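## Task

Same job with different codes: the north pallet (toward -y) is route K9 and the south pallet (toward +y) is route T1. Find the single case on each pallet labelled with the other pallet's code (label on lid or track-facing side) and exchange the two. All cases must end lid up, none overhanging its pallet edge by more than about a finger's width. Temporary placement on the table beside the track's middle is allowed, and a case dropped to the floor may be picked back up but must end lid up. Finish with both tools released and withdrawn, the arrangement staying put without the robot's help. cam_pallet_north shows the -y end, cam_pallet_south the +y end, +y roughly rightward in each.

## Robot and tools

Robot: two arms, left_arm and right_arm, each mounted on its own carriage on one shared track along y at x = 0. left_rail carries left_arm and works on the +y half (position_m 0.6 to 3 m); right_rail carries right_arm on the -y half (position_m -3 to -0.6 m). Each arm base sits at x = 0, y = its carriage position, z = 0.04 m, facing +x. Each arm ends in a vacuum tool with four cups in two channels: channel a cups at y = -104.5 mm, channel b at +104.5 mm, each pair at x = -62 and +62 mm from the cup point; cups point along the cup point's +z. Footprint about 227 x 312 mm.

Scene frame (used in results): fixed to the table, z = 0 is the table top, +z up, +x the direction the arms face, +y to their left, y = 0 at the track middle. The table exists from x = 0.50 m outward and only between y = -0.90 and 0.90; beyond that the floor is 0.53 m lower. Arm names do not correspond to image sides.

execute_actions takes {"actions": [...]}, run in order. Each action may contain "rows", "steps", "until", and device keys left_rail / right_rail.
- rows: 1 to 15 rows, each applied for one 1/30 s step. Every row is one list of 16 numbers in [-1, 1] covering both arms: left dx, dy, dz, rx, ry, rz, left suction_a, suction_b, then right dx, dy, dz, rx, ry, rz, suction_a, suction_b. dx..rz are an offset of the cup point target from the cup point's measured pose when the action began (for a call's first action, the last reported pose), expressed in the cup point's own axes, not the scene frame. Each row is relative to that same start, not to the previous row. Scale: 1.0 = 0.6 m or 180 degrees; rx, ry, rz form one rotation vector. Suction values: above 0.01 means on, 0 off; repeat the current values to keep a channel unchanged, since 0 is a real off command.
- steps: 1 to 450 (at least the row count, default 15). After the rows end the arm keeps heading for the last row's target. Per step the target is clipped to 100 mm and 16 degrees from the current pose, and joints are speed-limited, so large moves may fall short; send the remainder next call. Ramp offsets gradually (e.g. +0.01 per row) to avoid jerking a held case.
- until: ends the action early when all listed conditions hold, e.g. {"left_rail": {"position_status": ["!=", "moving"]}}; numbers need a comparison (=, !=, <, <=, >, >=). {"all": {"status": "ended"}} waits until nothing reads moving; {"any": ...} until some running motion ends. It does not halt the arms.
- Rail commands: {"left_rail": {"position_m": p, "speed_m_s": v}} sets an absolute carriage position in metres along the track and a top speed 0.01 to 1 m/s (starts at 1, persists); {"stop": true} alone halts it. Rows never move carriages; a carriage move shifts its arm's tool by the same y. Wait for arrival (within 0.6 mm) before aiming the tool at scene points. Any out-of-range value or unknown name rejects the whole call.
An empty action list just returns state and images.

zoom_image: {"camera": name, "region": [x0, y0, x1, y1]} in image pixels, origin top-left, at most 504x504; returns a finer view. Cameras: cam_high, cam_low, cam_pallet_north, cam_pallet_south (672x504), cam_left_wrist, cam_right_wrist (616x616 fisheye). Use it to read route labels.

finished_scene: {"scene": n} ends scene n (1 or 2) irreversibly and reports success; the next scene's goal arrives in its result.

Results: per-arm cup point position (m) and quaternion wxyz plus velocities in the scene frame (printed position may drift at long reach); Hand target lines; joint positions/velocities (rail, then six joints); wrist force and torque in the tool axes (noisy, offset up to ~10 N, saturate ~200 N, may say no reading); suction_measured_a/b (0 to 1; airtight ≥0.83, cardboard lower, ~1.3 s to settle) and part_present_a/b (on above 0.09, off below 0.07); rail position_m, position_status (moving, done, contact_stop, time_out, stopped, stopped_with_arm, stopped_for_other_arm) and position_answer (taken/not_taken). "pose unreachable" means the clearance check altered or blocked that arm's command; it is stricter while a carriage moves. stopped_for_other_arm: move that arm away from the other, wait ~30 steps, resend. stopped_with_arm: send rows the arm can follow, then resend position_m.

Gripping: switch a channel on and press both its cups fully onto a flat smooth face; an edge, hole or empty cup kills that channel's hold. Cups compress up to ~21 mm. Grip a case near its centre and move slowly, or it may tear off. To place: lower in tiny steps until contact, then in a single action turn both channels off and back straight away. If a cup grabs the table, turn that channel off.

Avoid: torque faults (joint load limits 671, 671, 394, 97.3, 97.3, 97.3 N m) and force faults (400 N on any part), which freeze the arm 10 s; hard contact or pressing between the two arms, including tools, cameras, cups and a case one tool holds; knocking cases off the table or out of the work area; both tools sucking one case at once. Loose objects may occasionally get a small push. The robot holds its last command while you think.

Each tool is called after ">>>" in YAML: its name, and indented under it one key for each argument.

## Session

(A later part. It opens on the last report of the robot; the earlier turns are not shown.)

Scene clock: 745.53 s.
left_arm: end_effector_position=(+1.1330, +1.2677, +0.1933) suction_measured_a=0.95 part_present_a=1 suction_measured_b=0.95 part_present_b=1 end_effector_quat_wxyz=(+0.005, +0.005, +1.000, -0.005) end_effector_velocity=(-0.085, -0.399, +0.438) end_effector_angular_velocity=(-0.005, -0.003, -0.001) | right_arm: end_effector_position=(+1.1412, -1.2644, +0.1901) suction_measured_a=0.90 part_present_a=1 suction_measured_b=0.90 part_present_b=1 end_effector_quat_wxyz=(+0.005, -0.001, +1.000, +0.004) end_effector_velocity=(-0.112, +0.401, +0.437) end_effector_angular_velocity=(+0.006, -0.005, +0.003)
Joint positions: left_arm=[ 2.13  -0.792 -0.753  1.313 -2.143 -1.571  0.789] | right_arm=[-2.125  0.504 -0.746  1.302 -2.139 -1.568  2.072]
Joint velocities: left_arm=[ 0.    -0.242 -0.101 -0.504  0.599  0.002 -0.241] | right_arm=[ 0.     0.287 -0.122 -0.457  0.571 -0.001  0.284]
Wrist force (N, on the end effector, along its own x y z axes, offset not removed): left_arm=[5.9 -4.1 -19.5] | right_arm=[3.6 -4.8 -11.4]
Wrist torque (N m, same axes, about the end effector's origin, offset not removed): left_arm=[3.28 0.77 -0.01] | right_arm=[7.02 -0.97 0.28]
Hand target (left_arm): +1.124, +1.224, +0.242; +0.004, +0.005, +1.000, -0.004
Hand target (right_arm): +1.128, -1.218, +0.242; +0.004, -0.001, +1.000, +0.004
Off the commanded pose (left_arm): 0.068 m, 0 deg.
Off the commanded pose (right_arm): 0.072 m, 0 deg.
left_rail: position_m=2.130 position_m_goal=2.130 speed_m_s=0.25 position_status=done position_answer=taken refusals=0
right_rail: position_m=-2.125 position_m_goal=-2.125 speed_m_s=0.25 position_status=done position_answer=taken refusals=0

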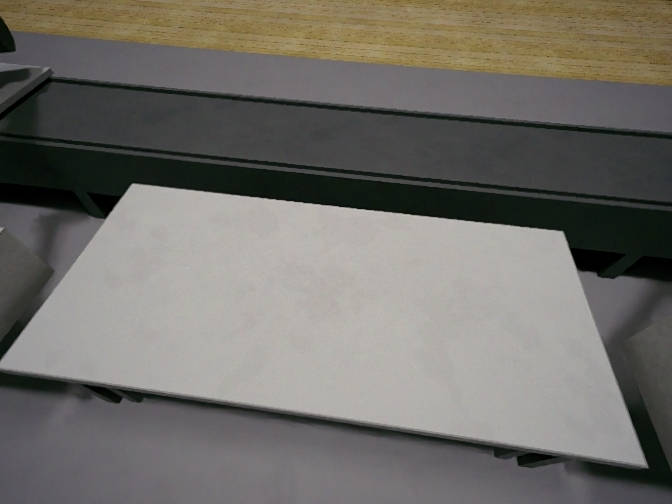

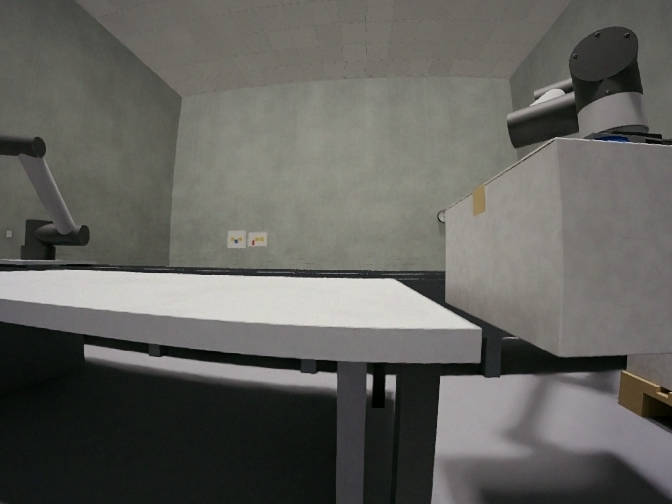

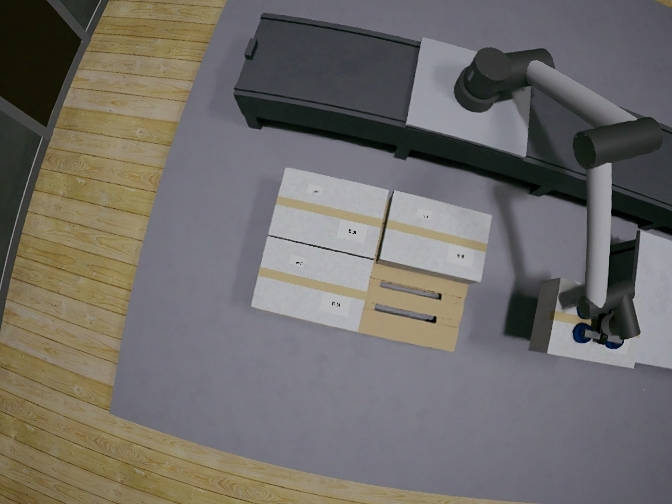

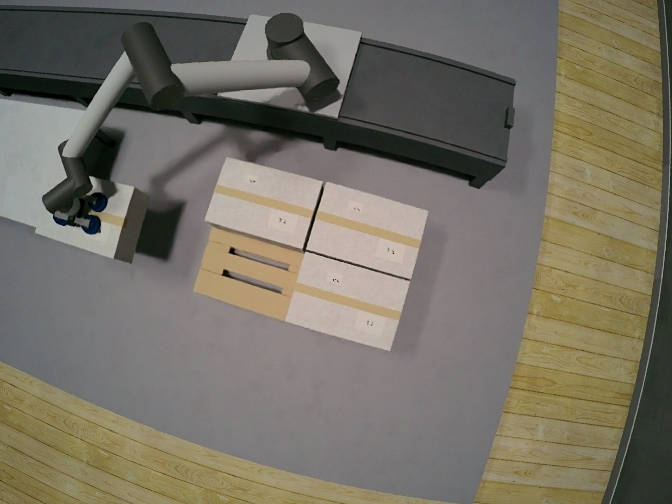

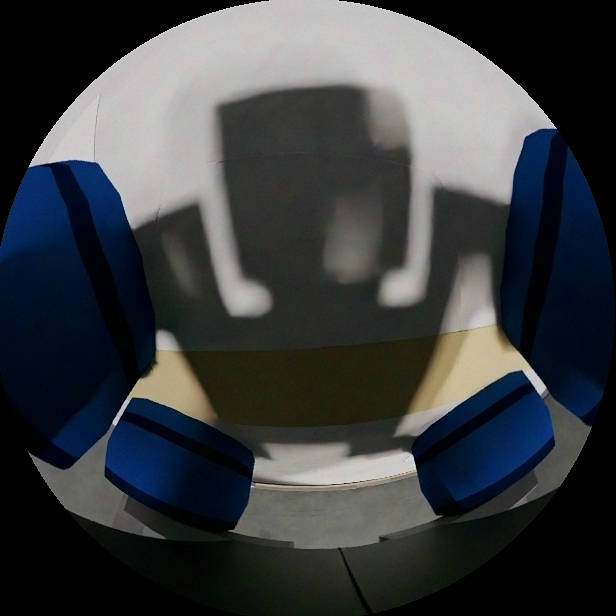

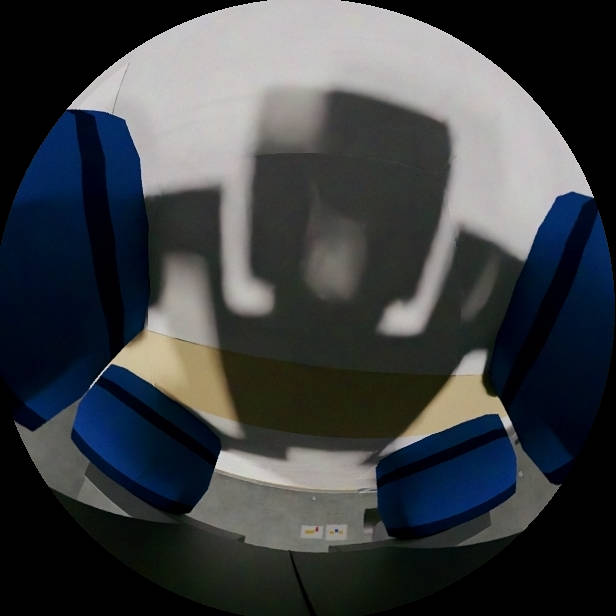

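>>> execute_actions:
  actions: []

Scene clock: 756.73 s.
left_arm: end_effector_position=(+1.1243, +1.2239, +0.2420) suction_measured_a=0.95 part_present_a=1 suction_measured_b=0.95 part_present_b=1 end_effector_quat_wxyz=(+0.004, +0.005, +1.000, -0.004) end_effector_velocity=(-0.000, -0.000, +0.000) end_effector_angular_velocity=(-0.000, -0.000, +0.000) | right_arm: end_effector_position=(+1.1282, -1.2176, +0.2416) suction_measured_a=0.90 part_present_a=1 suction_measured_b=0.90 part_present_b=1 end_effector_quat_wxyz=(+0.004, -0.001, +1.000, +0.004) end_effector_velocity=(+0.000, +0.000, -0.000) end_effector_angular_velocity=(-0.000, +0.000, +0.000)
Joint positions: left_arm=[ 2.13  -0.818 -0.761  1.251 -2.072 -1.571  0.763] | right_arm=[-2.125  0.538 -0.757  1.243 -2.068 -1.568  2.106]
Joint velocities: left_arm=[ 0. -0. -0.  0. -0.  0. -0.] | right_arm=[ 0. -0.  0. -0. -0.  0. -0.]
Wrist force (N, on the end effector, along its own x y z axes, offset not removed): left_arm=[-0.7 -1.1 -17.4] | right_arm=[-2.6 -2.5 -12.3]
Wrist torque (N m, same axes, about the end effector's origin, offset not removed): left_arm=[3.63 1.38 -0.20] | right_arm=[7.29 -0.25 0.37]
Hand target (left_arm): +1.124, +1.224, +0.242; +0.004, +0.005, +1.000, -0.004
Hand target (right_arm): +1.128, -1.218, +0.242; +0.004, -0.001, +1.000, +0.004
Off the commanded pose (left_arm): 0.005 m, 0 deg.
Off the commanded pose (right_arm): 0.005 m, 0 deg.
left_rail: position_m=2.130 position_m_goal=2.130 speed_m_s=0.25 position_status=done position_answer=taken refusals=0
right_rail: position_m=-2.125 position_m_goal=-2.125 speed_m_s=0.25 position_status=done position_answer=taken refusals=0

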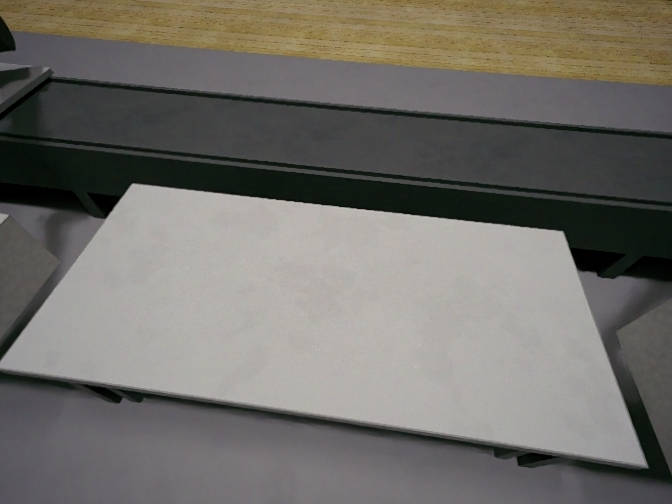

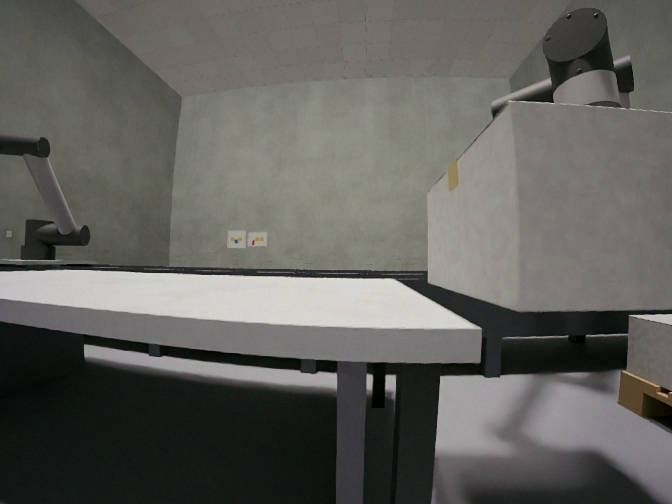

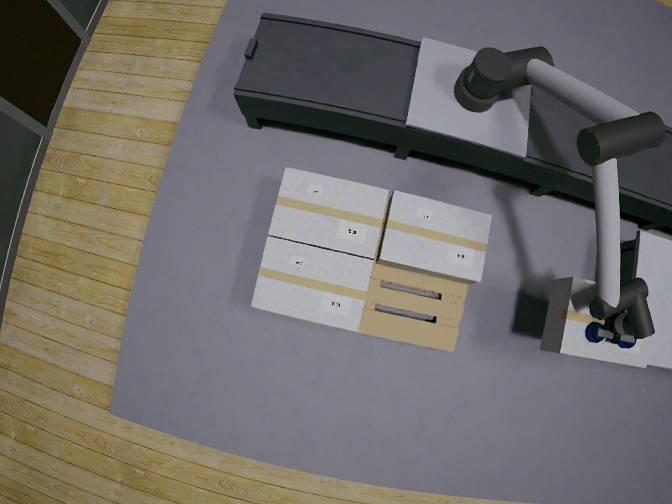

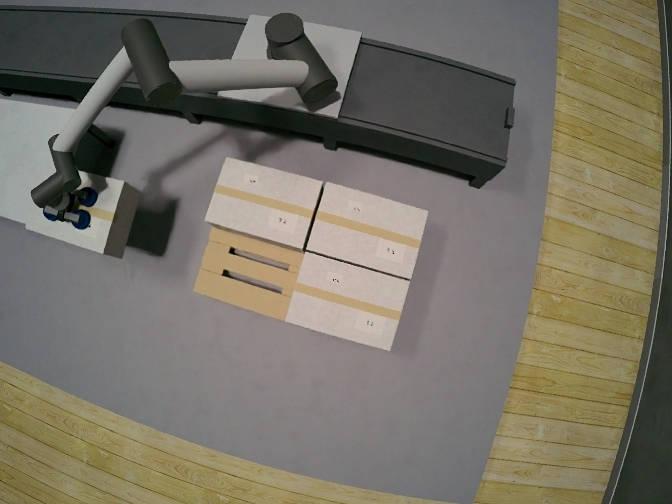

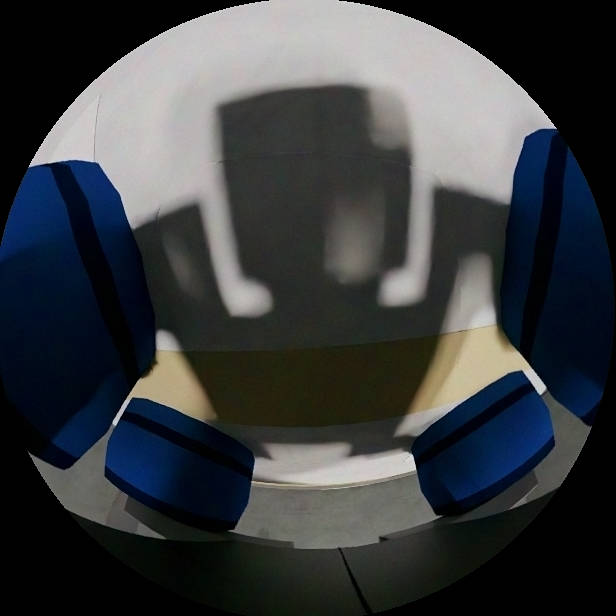

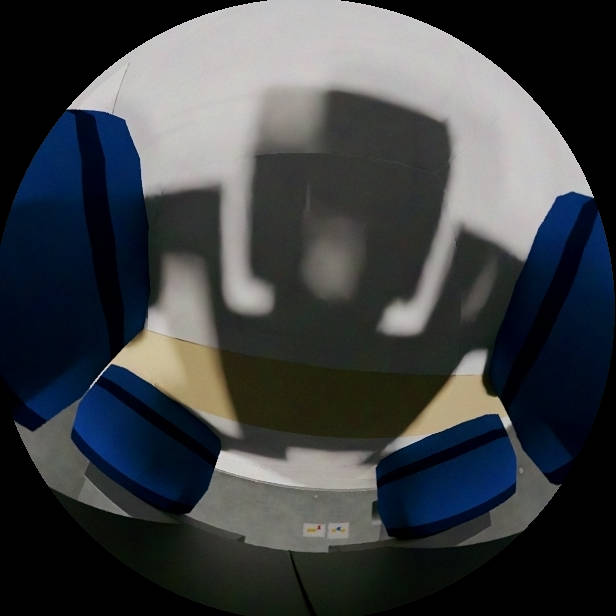

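>>> execute_actions:
  actions:
    - {"steps": 1, "left_rail": {"position_m": 1.214, "speed_m_s": 0.3}, "right_rail": {"position_m": -1.213, "speed_m_s": 0.3}}

Scene clock: 768.83 s.
left_arm: end_effector_position=(+1.1243, +1.2239, +0.2420) suction_measured_a=0.95 part_present_a=1 suction_measured_b=0.95 part_present_b=1 end_effector_quat_wxyz=(+0.004, +0.005, +1.000, -0.004) end_effector_velocity=(+0.001, -0.001, +0.002) end_effector_angular_velocity=(-0.002, -0.002, +0.000) | right_arm: end_effector_position=(+1.1282, -1.2176, +0.2416) suction_measured_a=0.90 part_present_a=1 suction_measured_b=0.90 part_present_b=1 end_effector_quat_wxyz=(+0.004, -0.001, +1.000, +0.004) end_effector_velocity=(+0.001, +0.001, +0.002) end_effector_angular_velocity=(+0.000, -0.000, -0.000)
Joint positions: left_arm=[ 2.13  -0.818 -0.761  1.251 -2.072 -1.571  0.763] | right_arm=[-2.125  0.538 -0.757  1.243 -2.068 -1.568  2.106]
Joint velocities: left_arm=[ 0.     0.    -0.    -0.002  0.    -0.    -0.   ] | right_arm=[ 0.     0.    -0.    -0.002  0.002 -0.     0.   ]
Wrist force (N, on the end effector, along its own x y z axes, offset not removed): left_arm=[-1.4 -4.4 -12.9] | right_arm=[-0.2 -7.4 -10.1]
Wrist torque (N m, same axes, about the end effector's origin, offset not removed): left_arm=[3.14 1.36 0.02] | right_arm=[6.77 -0.52 0.35]
Hand target (left_arm): +1.128, +1.218, +0.241; +0.002, +0.004, +1.000, -0.002
Hand target (right_arm): +1.132, -1.212, +0.241; +0.002, -0.001, +1.000, +0.002
Off the commanded pose (left_arm): 0.005 m, 0 deg.
Off the commanded pose (right_arm): 0.005 m, 0 deg.
left_rail: position_m=2.130 position_m_goal=1.214 speed_m_s=0.30 position_status=moving position_answer=taken refusals=0
right_rail: position_m=-2.125 position_m_goal=-1.213 speed_m_s=0.30 position_status=moving position_answer=taken refusals=0

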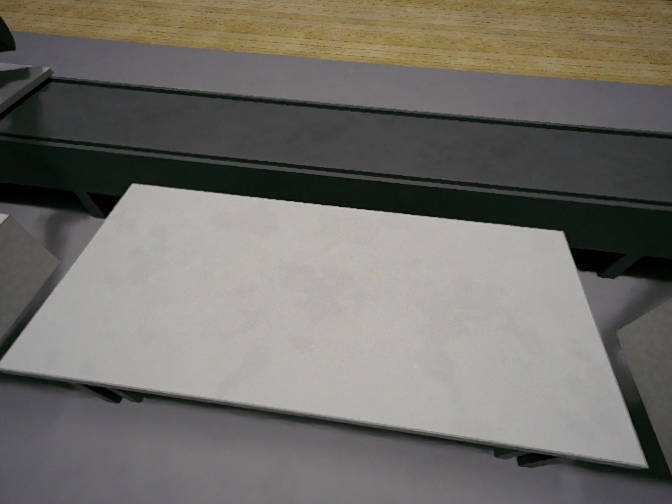

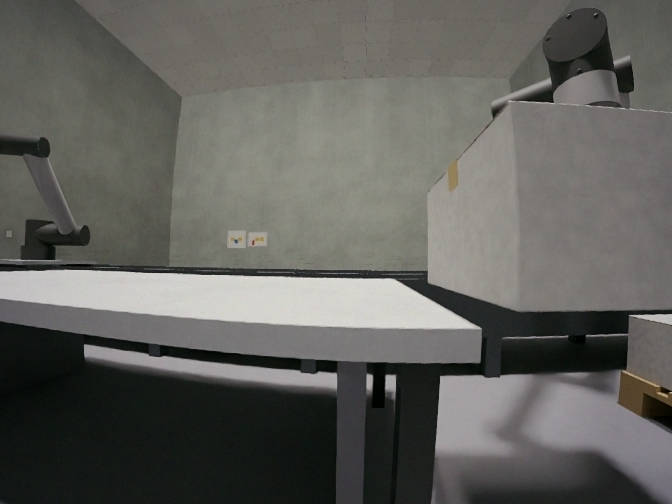

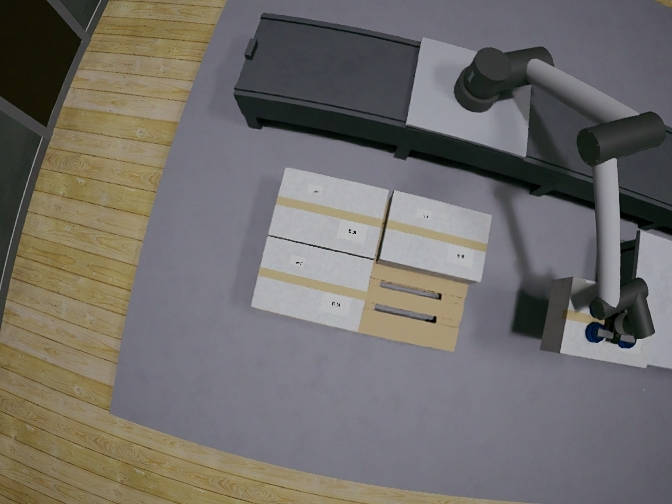

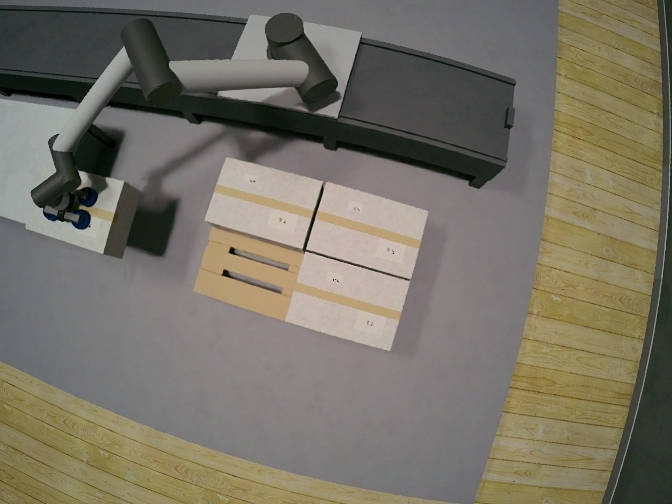

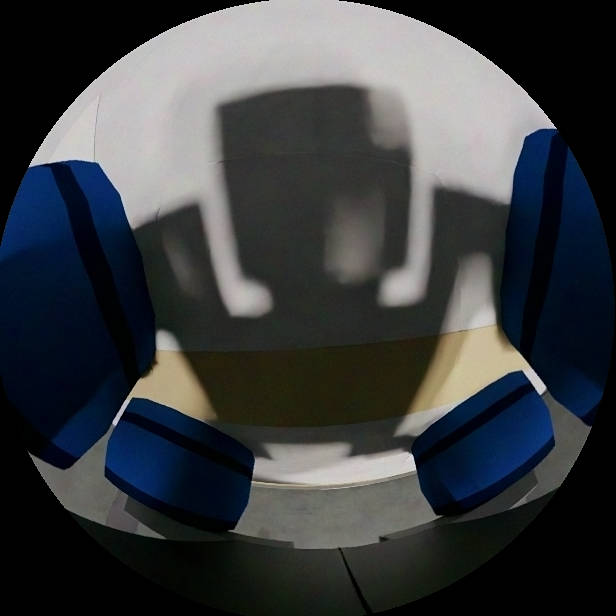

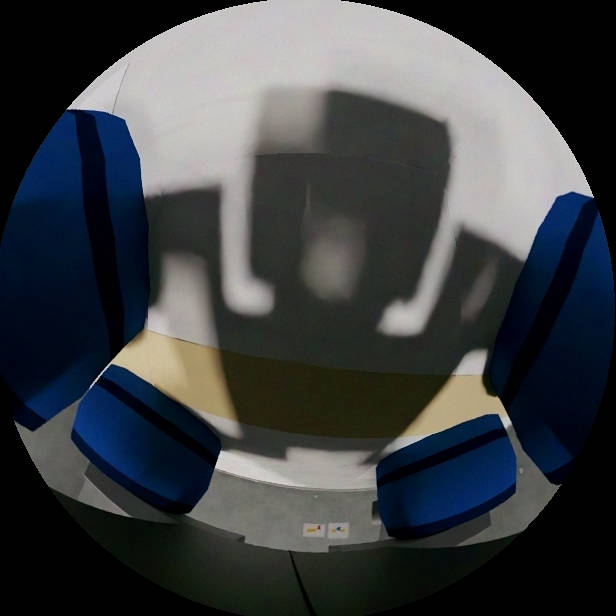

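>>> execute_actions:
  actions: []

Scene clock: 775.17 s.
left_arm: end_effector_position=(+1.1279, +0.3046, +0.2412) suction_measured_a=0.95 part_present_a=1 suction_measured_b=0.95 part_present_b=1 end_effector_quat_wxyz=(+0.002, +0.004, +1.000, -0.002) end_effector_velocity=(-0.000, -0.000, +0.000) end_effector_angular_velocity=(-0.000, -0.000, -0.000) | right_arm: end_effector_position=(+1.1322, -0.3026, +0.2410) suction_measured_a=0.90 part_present_a=1 suction_measured_b=0.90 part_present_b=1 end_effector_quat_wxyz=(+0.002, -0.001, +1.000, +0.002) end_effector_velocity=(-0.000, -0.000, -0.000) end_effector_angular_velocity=(-0.000, +0.000, -0.000)
Joint positions: left_arm=[ 1.214 -0.818 -0.754  1.236 -2.059 -1.571  0.762] | right_arm=[-1.213  0.538 -0.75   1.228 -2.054 -1.569  2.108]
Joint velocities: left_arm=[ 0. -0. -0. -0. -0. -0. -0.] | right_arm=[ 0.  0. -0.  0. -0.  0.  0.]
Wrist force (N, on the end effector, along its own x y z axes, offset not removed): left_arm=[2.4 -0.1 -8.6] | right_arm=[4.7 -7.6 -10.4]
Wrist torque (N m, same axes, about the end effector's origin, offset not removed): left_arm=[3.75 0.97 -0.10] | right_arm=[6.70 -1.28 0.39]
Hand target (left_arm): +1.128, +0.305, +0.241; +0.002, +0.004, +1.000, -0.002
Hand target (right_arm): +1.132, -0.303, +0.241; +0.002, -0.001, +1.000, +0.002
Off the commanded pose (left_arm): 0.000 m, 0 deg.
Off the commanded pose (right_arm): 0.001 m, 0 deg.
left_rail: position_m=1.214 position_m_goal=1.214 speed_m_s=0.30 position_status=done position_answer=taken refusals=0
right_rail: position_m=-1.213 position_m_goal=-1.213 speed_m_s=0.30 position_status=done position_answer=taken refusals=0

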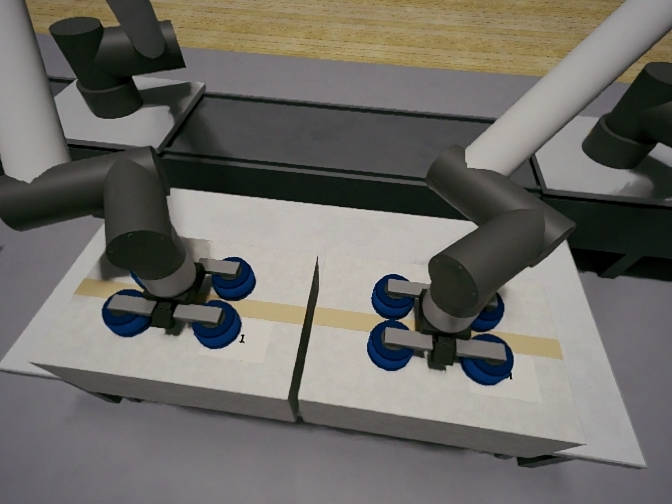

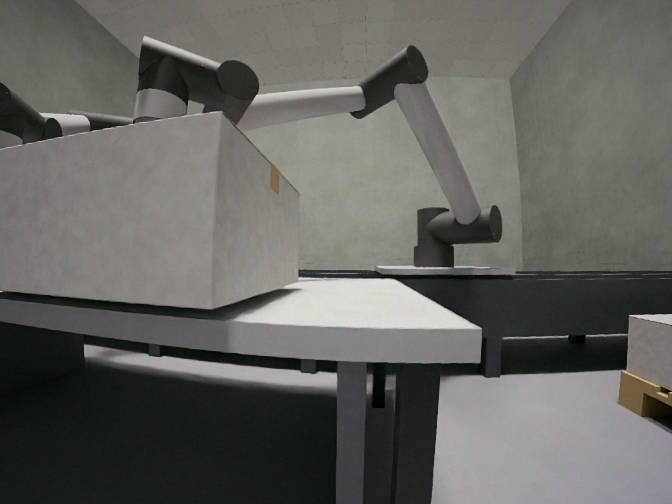

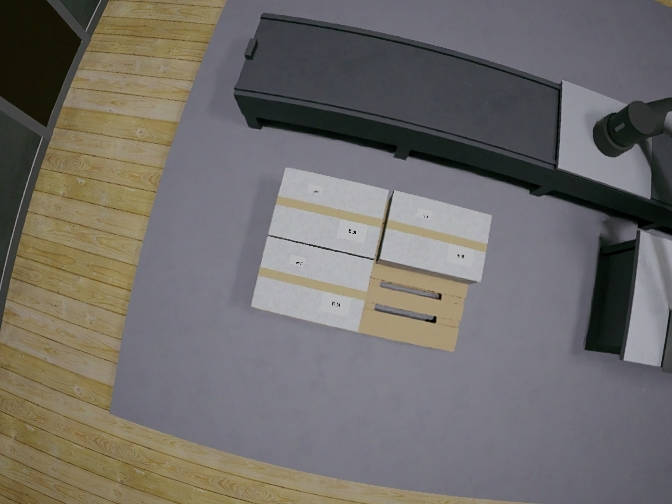

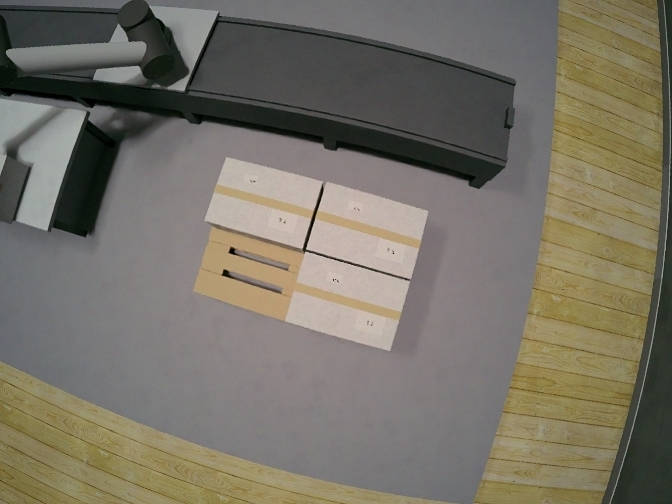

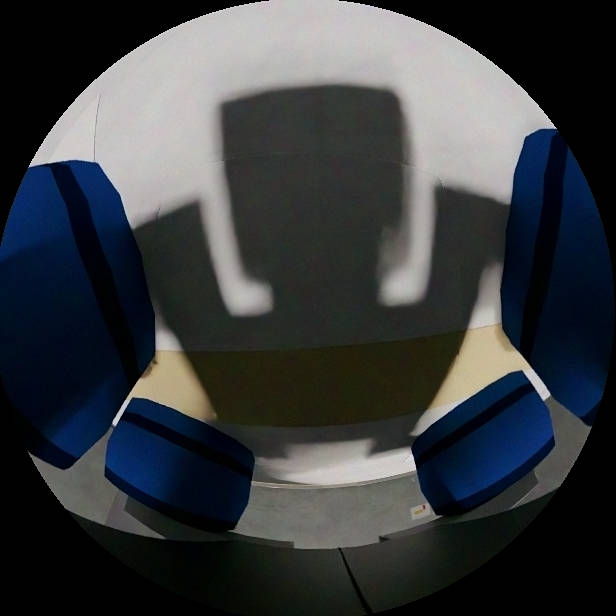

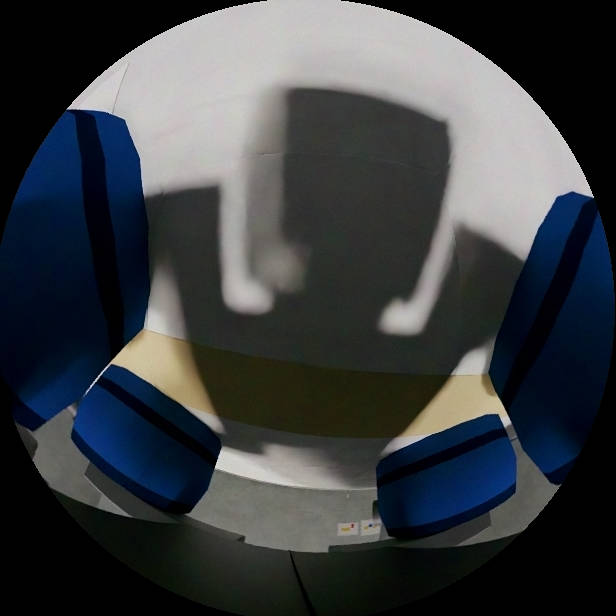

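>>> zoom_image:
  camera: "cam_high"
  region: [240, 240, 380, 430]

Region (240, 240, 380, 430) of cam_high's 672x504 image, scaled by 2.653, with more detail than that image has; it fills the left 371 columns of this view, and the rest is white.

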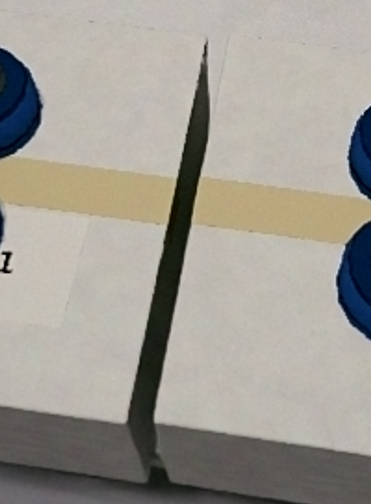

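>>> zoom_image:
  camera: "cam_low"
  region: [0, 250, 320, 350]

Region (0, 250, 320, 350) of cam_low's 672x504 image, scaled by 1.575, with more detail than that image has; it fills the top 158 rows of this view, and the rest is white.

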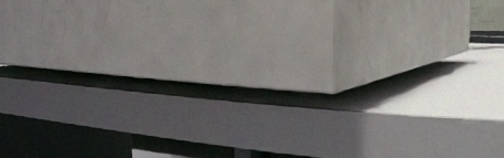

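>>> execute_actions:
  actions:
    - {"rows": [ [0,0,0.004,0,0,0,1,1, 0,0,0.004,0,0,0,1,1], [0,0,0.011,0,0,0,1,1, 0,0,0.011,0,0,0,1,1], [0,0,0.019,0,0,0,1,1, 0,0,0.019,0,0,0,1,1], [0,0,0.0245,0,0,0,1,1, 0,0,0.024,0,0,0,1,1] ], "steps": 4}

>>> zoom_image:
  camera: "cam_pallet_south"
  region: [185, 215, 245, 300]

Scene clock: 823.23 s.
left_arm: end_effector_position=(+1.1279, +0.3044, +0.2384) suction_measured_a=0.95 part_present_a=1 suction_measured_b=0.95 part_present_b=1 end_effector_quat_wxyz=(+0.002, +0.004, +1.000, -0.002) end_effector_velocity=(+0.000, -0.000, -0.072) end_effector_angular_velocity=(-0.001, -0.001, +0.000) | right_arm: end_effector_position=(+1.1323, -0.3025, +0.2381) suction_measured_a=0.90 part_present_a=1 suction_measured_b=0.90 part_present_b=1 end_effector_quat_wxyz=(+0.002, -0.001, +1.000, +0.002) end_effector_velocity=(+0.001, +0.000, -0.071) end_effector_angular_velocity=(+0.001, -0.002, +0.000)
Joint positions: left_arm=[ 1.214 -0.818 -0.753  1.238 -2.062 -1.571  0.762] | right_arm=[-1.213  0.538 -0.748  1.229 -2.058 -1.569  2.108]
Joint velocities: left_arm=[ 0.    -0.     0.041  0.03  -0.073  0.    -0.   ] | right_arm=[ 0.     0.     0.041  0.03  -0.073 -0.    -0.   ]
Wrist force (N, on the end effector, along its own x y z axes, offset not removed): left_arm=[-2.7 -4.5 -31.0] | right_arm=[-5.8 -2.4 -28.2]
Wrist torque (N m, same axes, about the end effector's origin, offset not removed): left_arm=[3.50 0.87 0.02] | right_arm=[5.93 -0.47 0.75]
Hand target (left_arm): +1.128, +0.305, +0.227; +0.002, +0.004, +1.000, -0.002
Hand target (right_arm): +1.132, -0.303, +0.227; +0.002, -0.001, +1.000, +0.002
Off the commanded pose (left_arm): 0.012 m, 0 deg.
Off the commanded pose (right_arm): 0.012 m, 0 deg.
left_rail: position_m=1.214 position_m_goal=1.214 speed_m_s=0.30 position_status=done position_answer=taken refusals=0
right_rail: position_m=-1.213 position_m_goal=-1.213 speed_m_s=0.30 position_status=done position_answer=taken refusals=0

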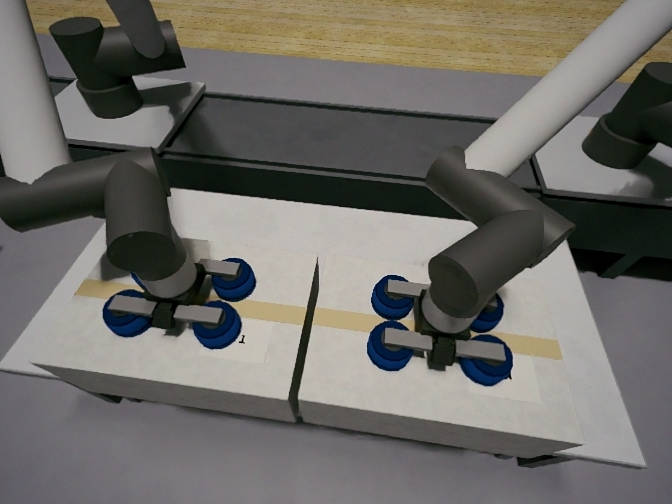

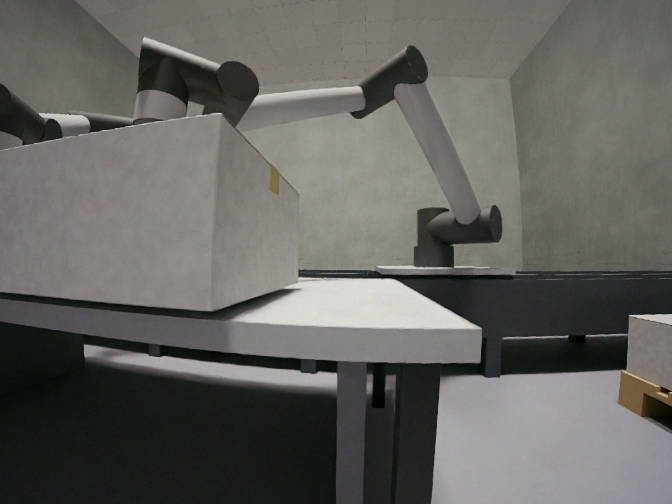

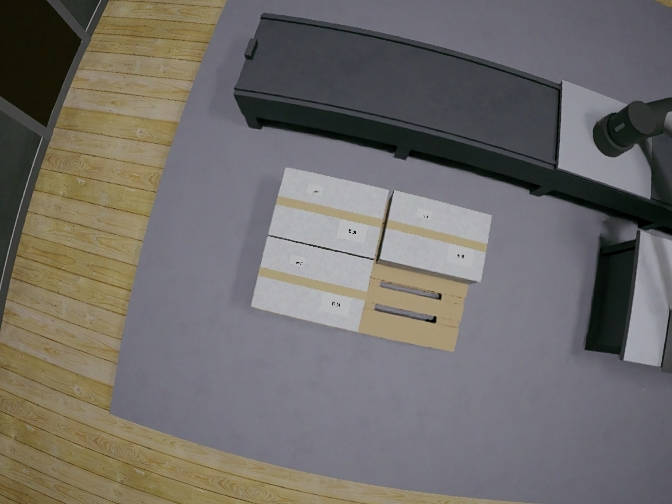

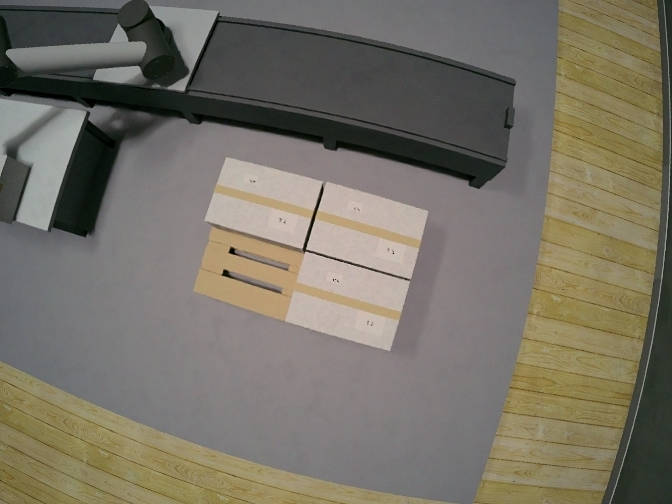

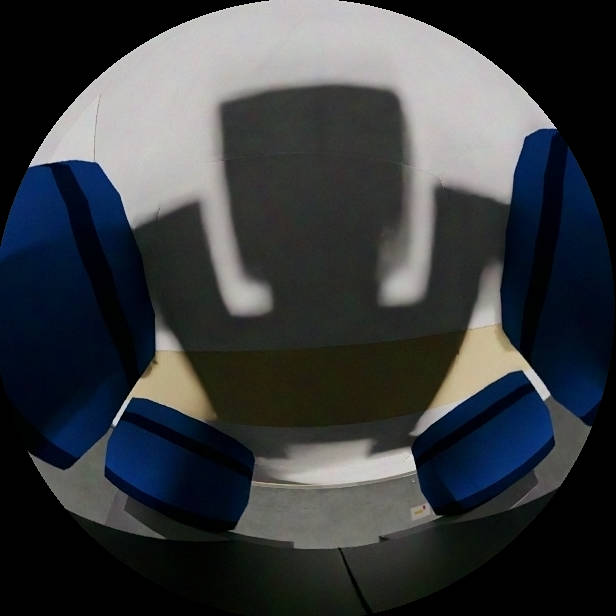

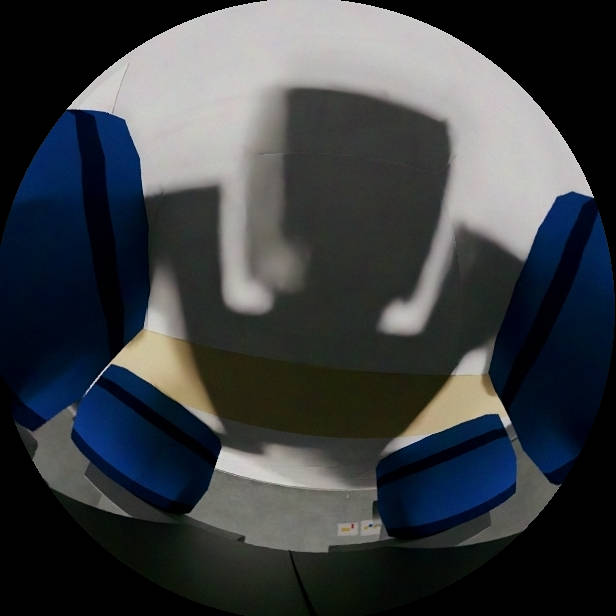

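Region (185, 215, 245, 300) of cam_pallet_south's 672x504 image, scaled by 5.929, with more detail than that image has; it fills the left 356 columns of this view, and the rest is white.

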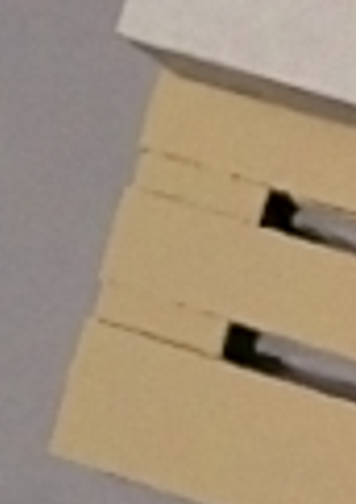

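>>> execute_actions:
  actions: []

Scene clock: 842.93 s.
left_arm: end_effector_position=(+1.1278, +0.3046, +0.2266) suction_measured_a=0.95 part_present_a=1 suction_measured_b=0.95 part_present_b=1 end_effector_quat_wxyz=(+0.002, +0.004, +1.000, -0.002) end_effector_velocity=(+0.000, +0.000, -0.000) end_effector_angular_velocity=(+0.000, +0.000, +0.000) | right_arm: end_effector_position=(+1.1322, -0.3026, +0.2267) suction_measured_a=0.90 part_present_a=1 suction_measured_b=0.90 part_present_b=1 end_effector_quat_wxyz=(+0.002, -0.001, +1.000, +0.002) end_effector_velocity=(+0.000, -0.000, -0.000) end_effector_angular_velocity=(-0.000, -0.000, -0.000)
Joint positions: left_arm=[ 1.214 -0.818 -0.746  1.243 -2.073 -1.571  0.762] | right_arm=[-1.213  0.538 -0.742  1.234 -2.068 -1.569  2.108]
Joint velocities: left_arm=[ 0.  0.  0. -0.  0. -0.  0.] | right_arm=[ 0. -0.  0. -0.  0. -0. -0.]
Wrist force (N, on the end effector, along its own x y z axes, offset not removed): left_arm=[-0.5 -4.0 -12.4] | right_arm=[3.0 -1.0 -10.6]
Wrist torque (N m, same axes, about the end effector's origin, offset not removed): left_arm=[3.16 1.37 -0.21] | right_arm=[7.43 -1.10 0.48]
Hand target (left_arm): +1.128, +0.305, +0.227; +0.002, +0.004, +1.000, -0.002
Hand target (right_arm): +1.132, -0.303, +0.227; +0.002, -0.001, +1.000, +0.002
Off the commanded pose (left_arm): 0.000 m, 0 deg.
Off the commanded pose (right_arm): 0.000 m, 0 deg.
left_rail: position_m=1.214 position_m_goal=1.214 speed_m_s=0.30 position_status=done position_answer=taken refusals=0
right_rail: position_m=-1.213 position_m_goal=-1.213 speed_m_s=0.30 position_status=done position_answer=taken refusals=0

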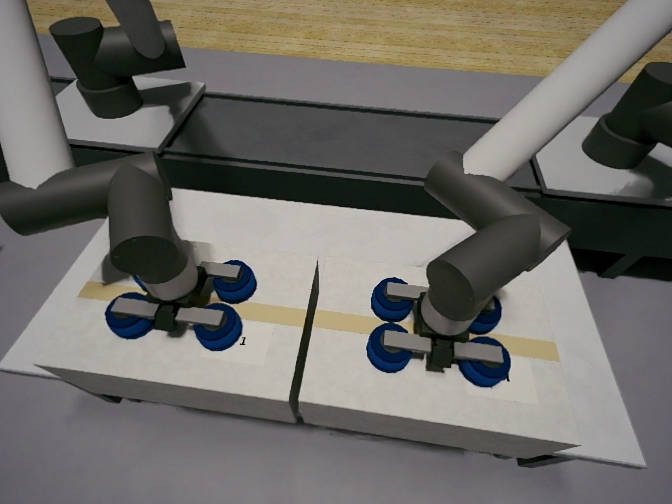

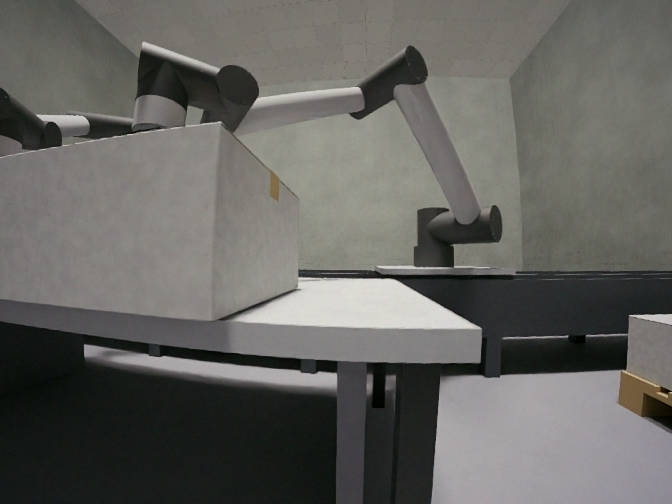

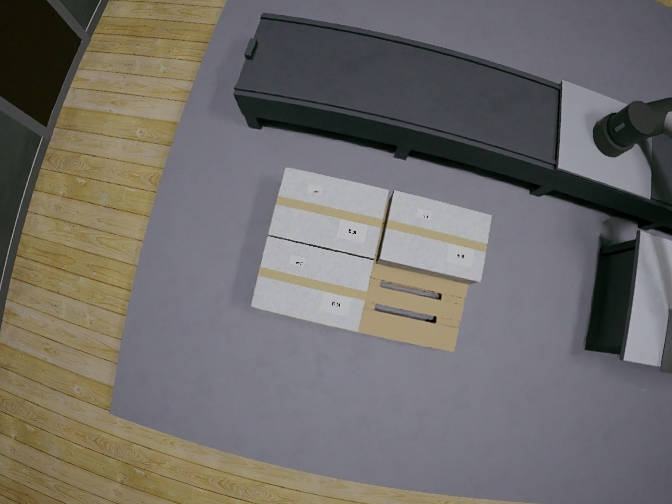

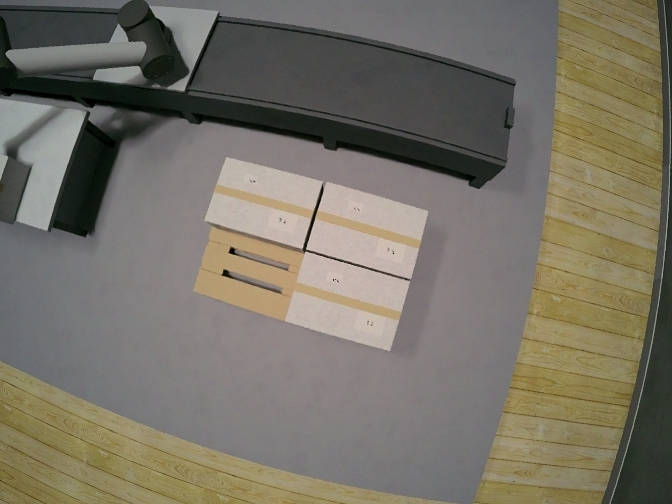

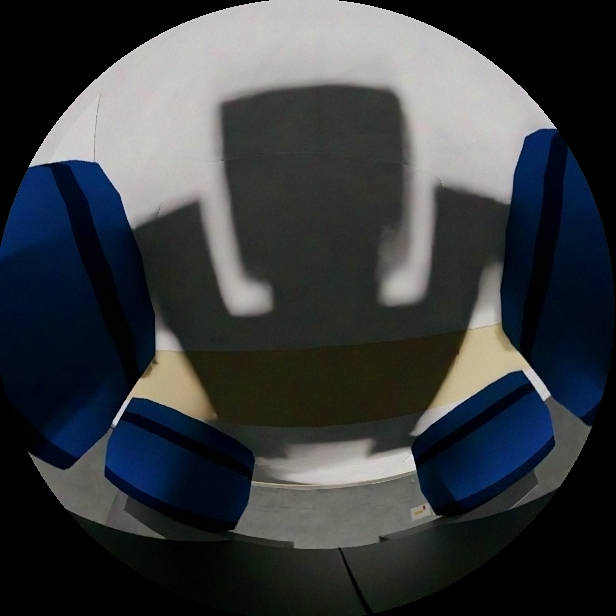

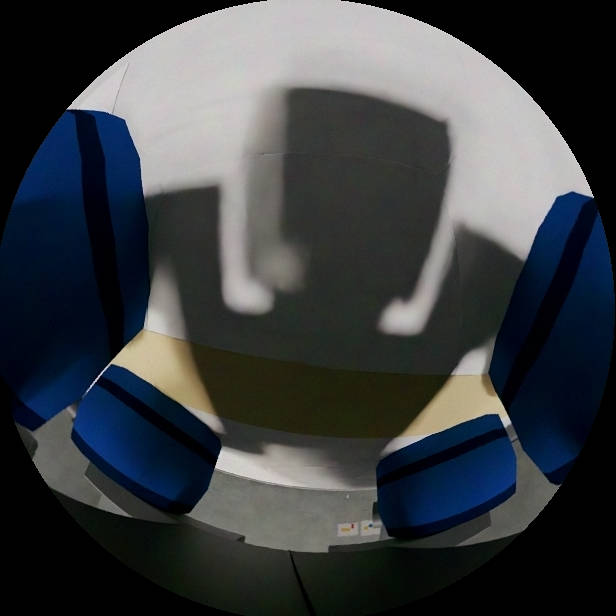

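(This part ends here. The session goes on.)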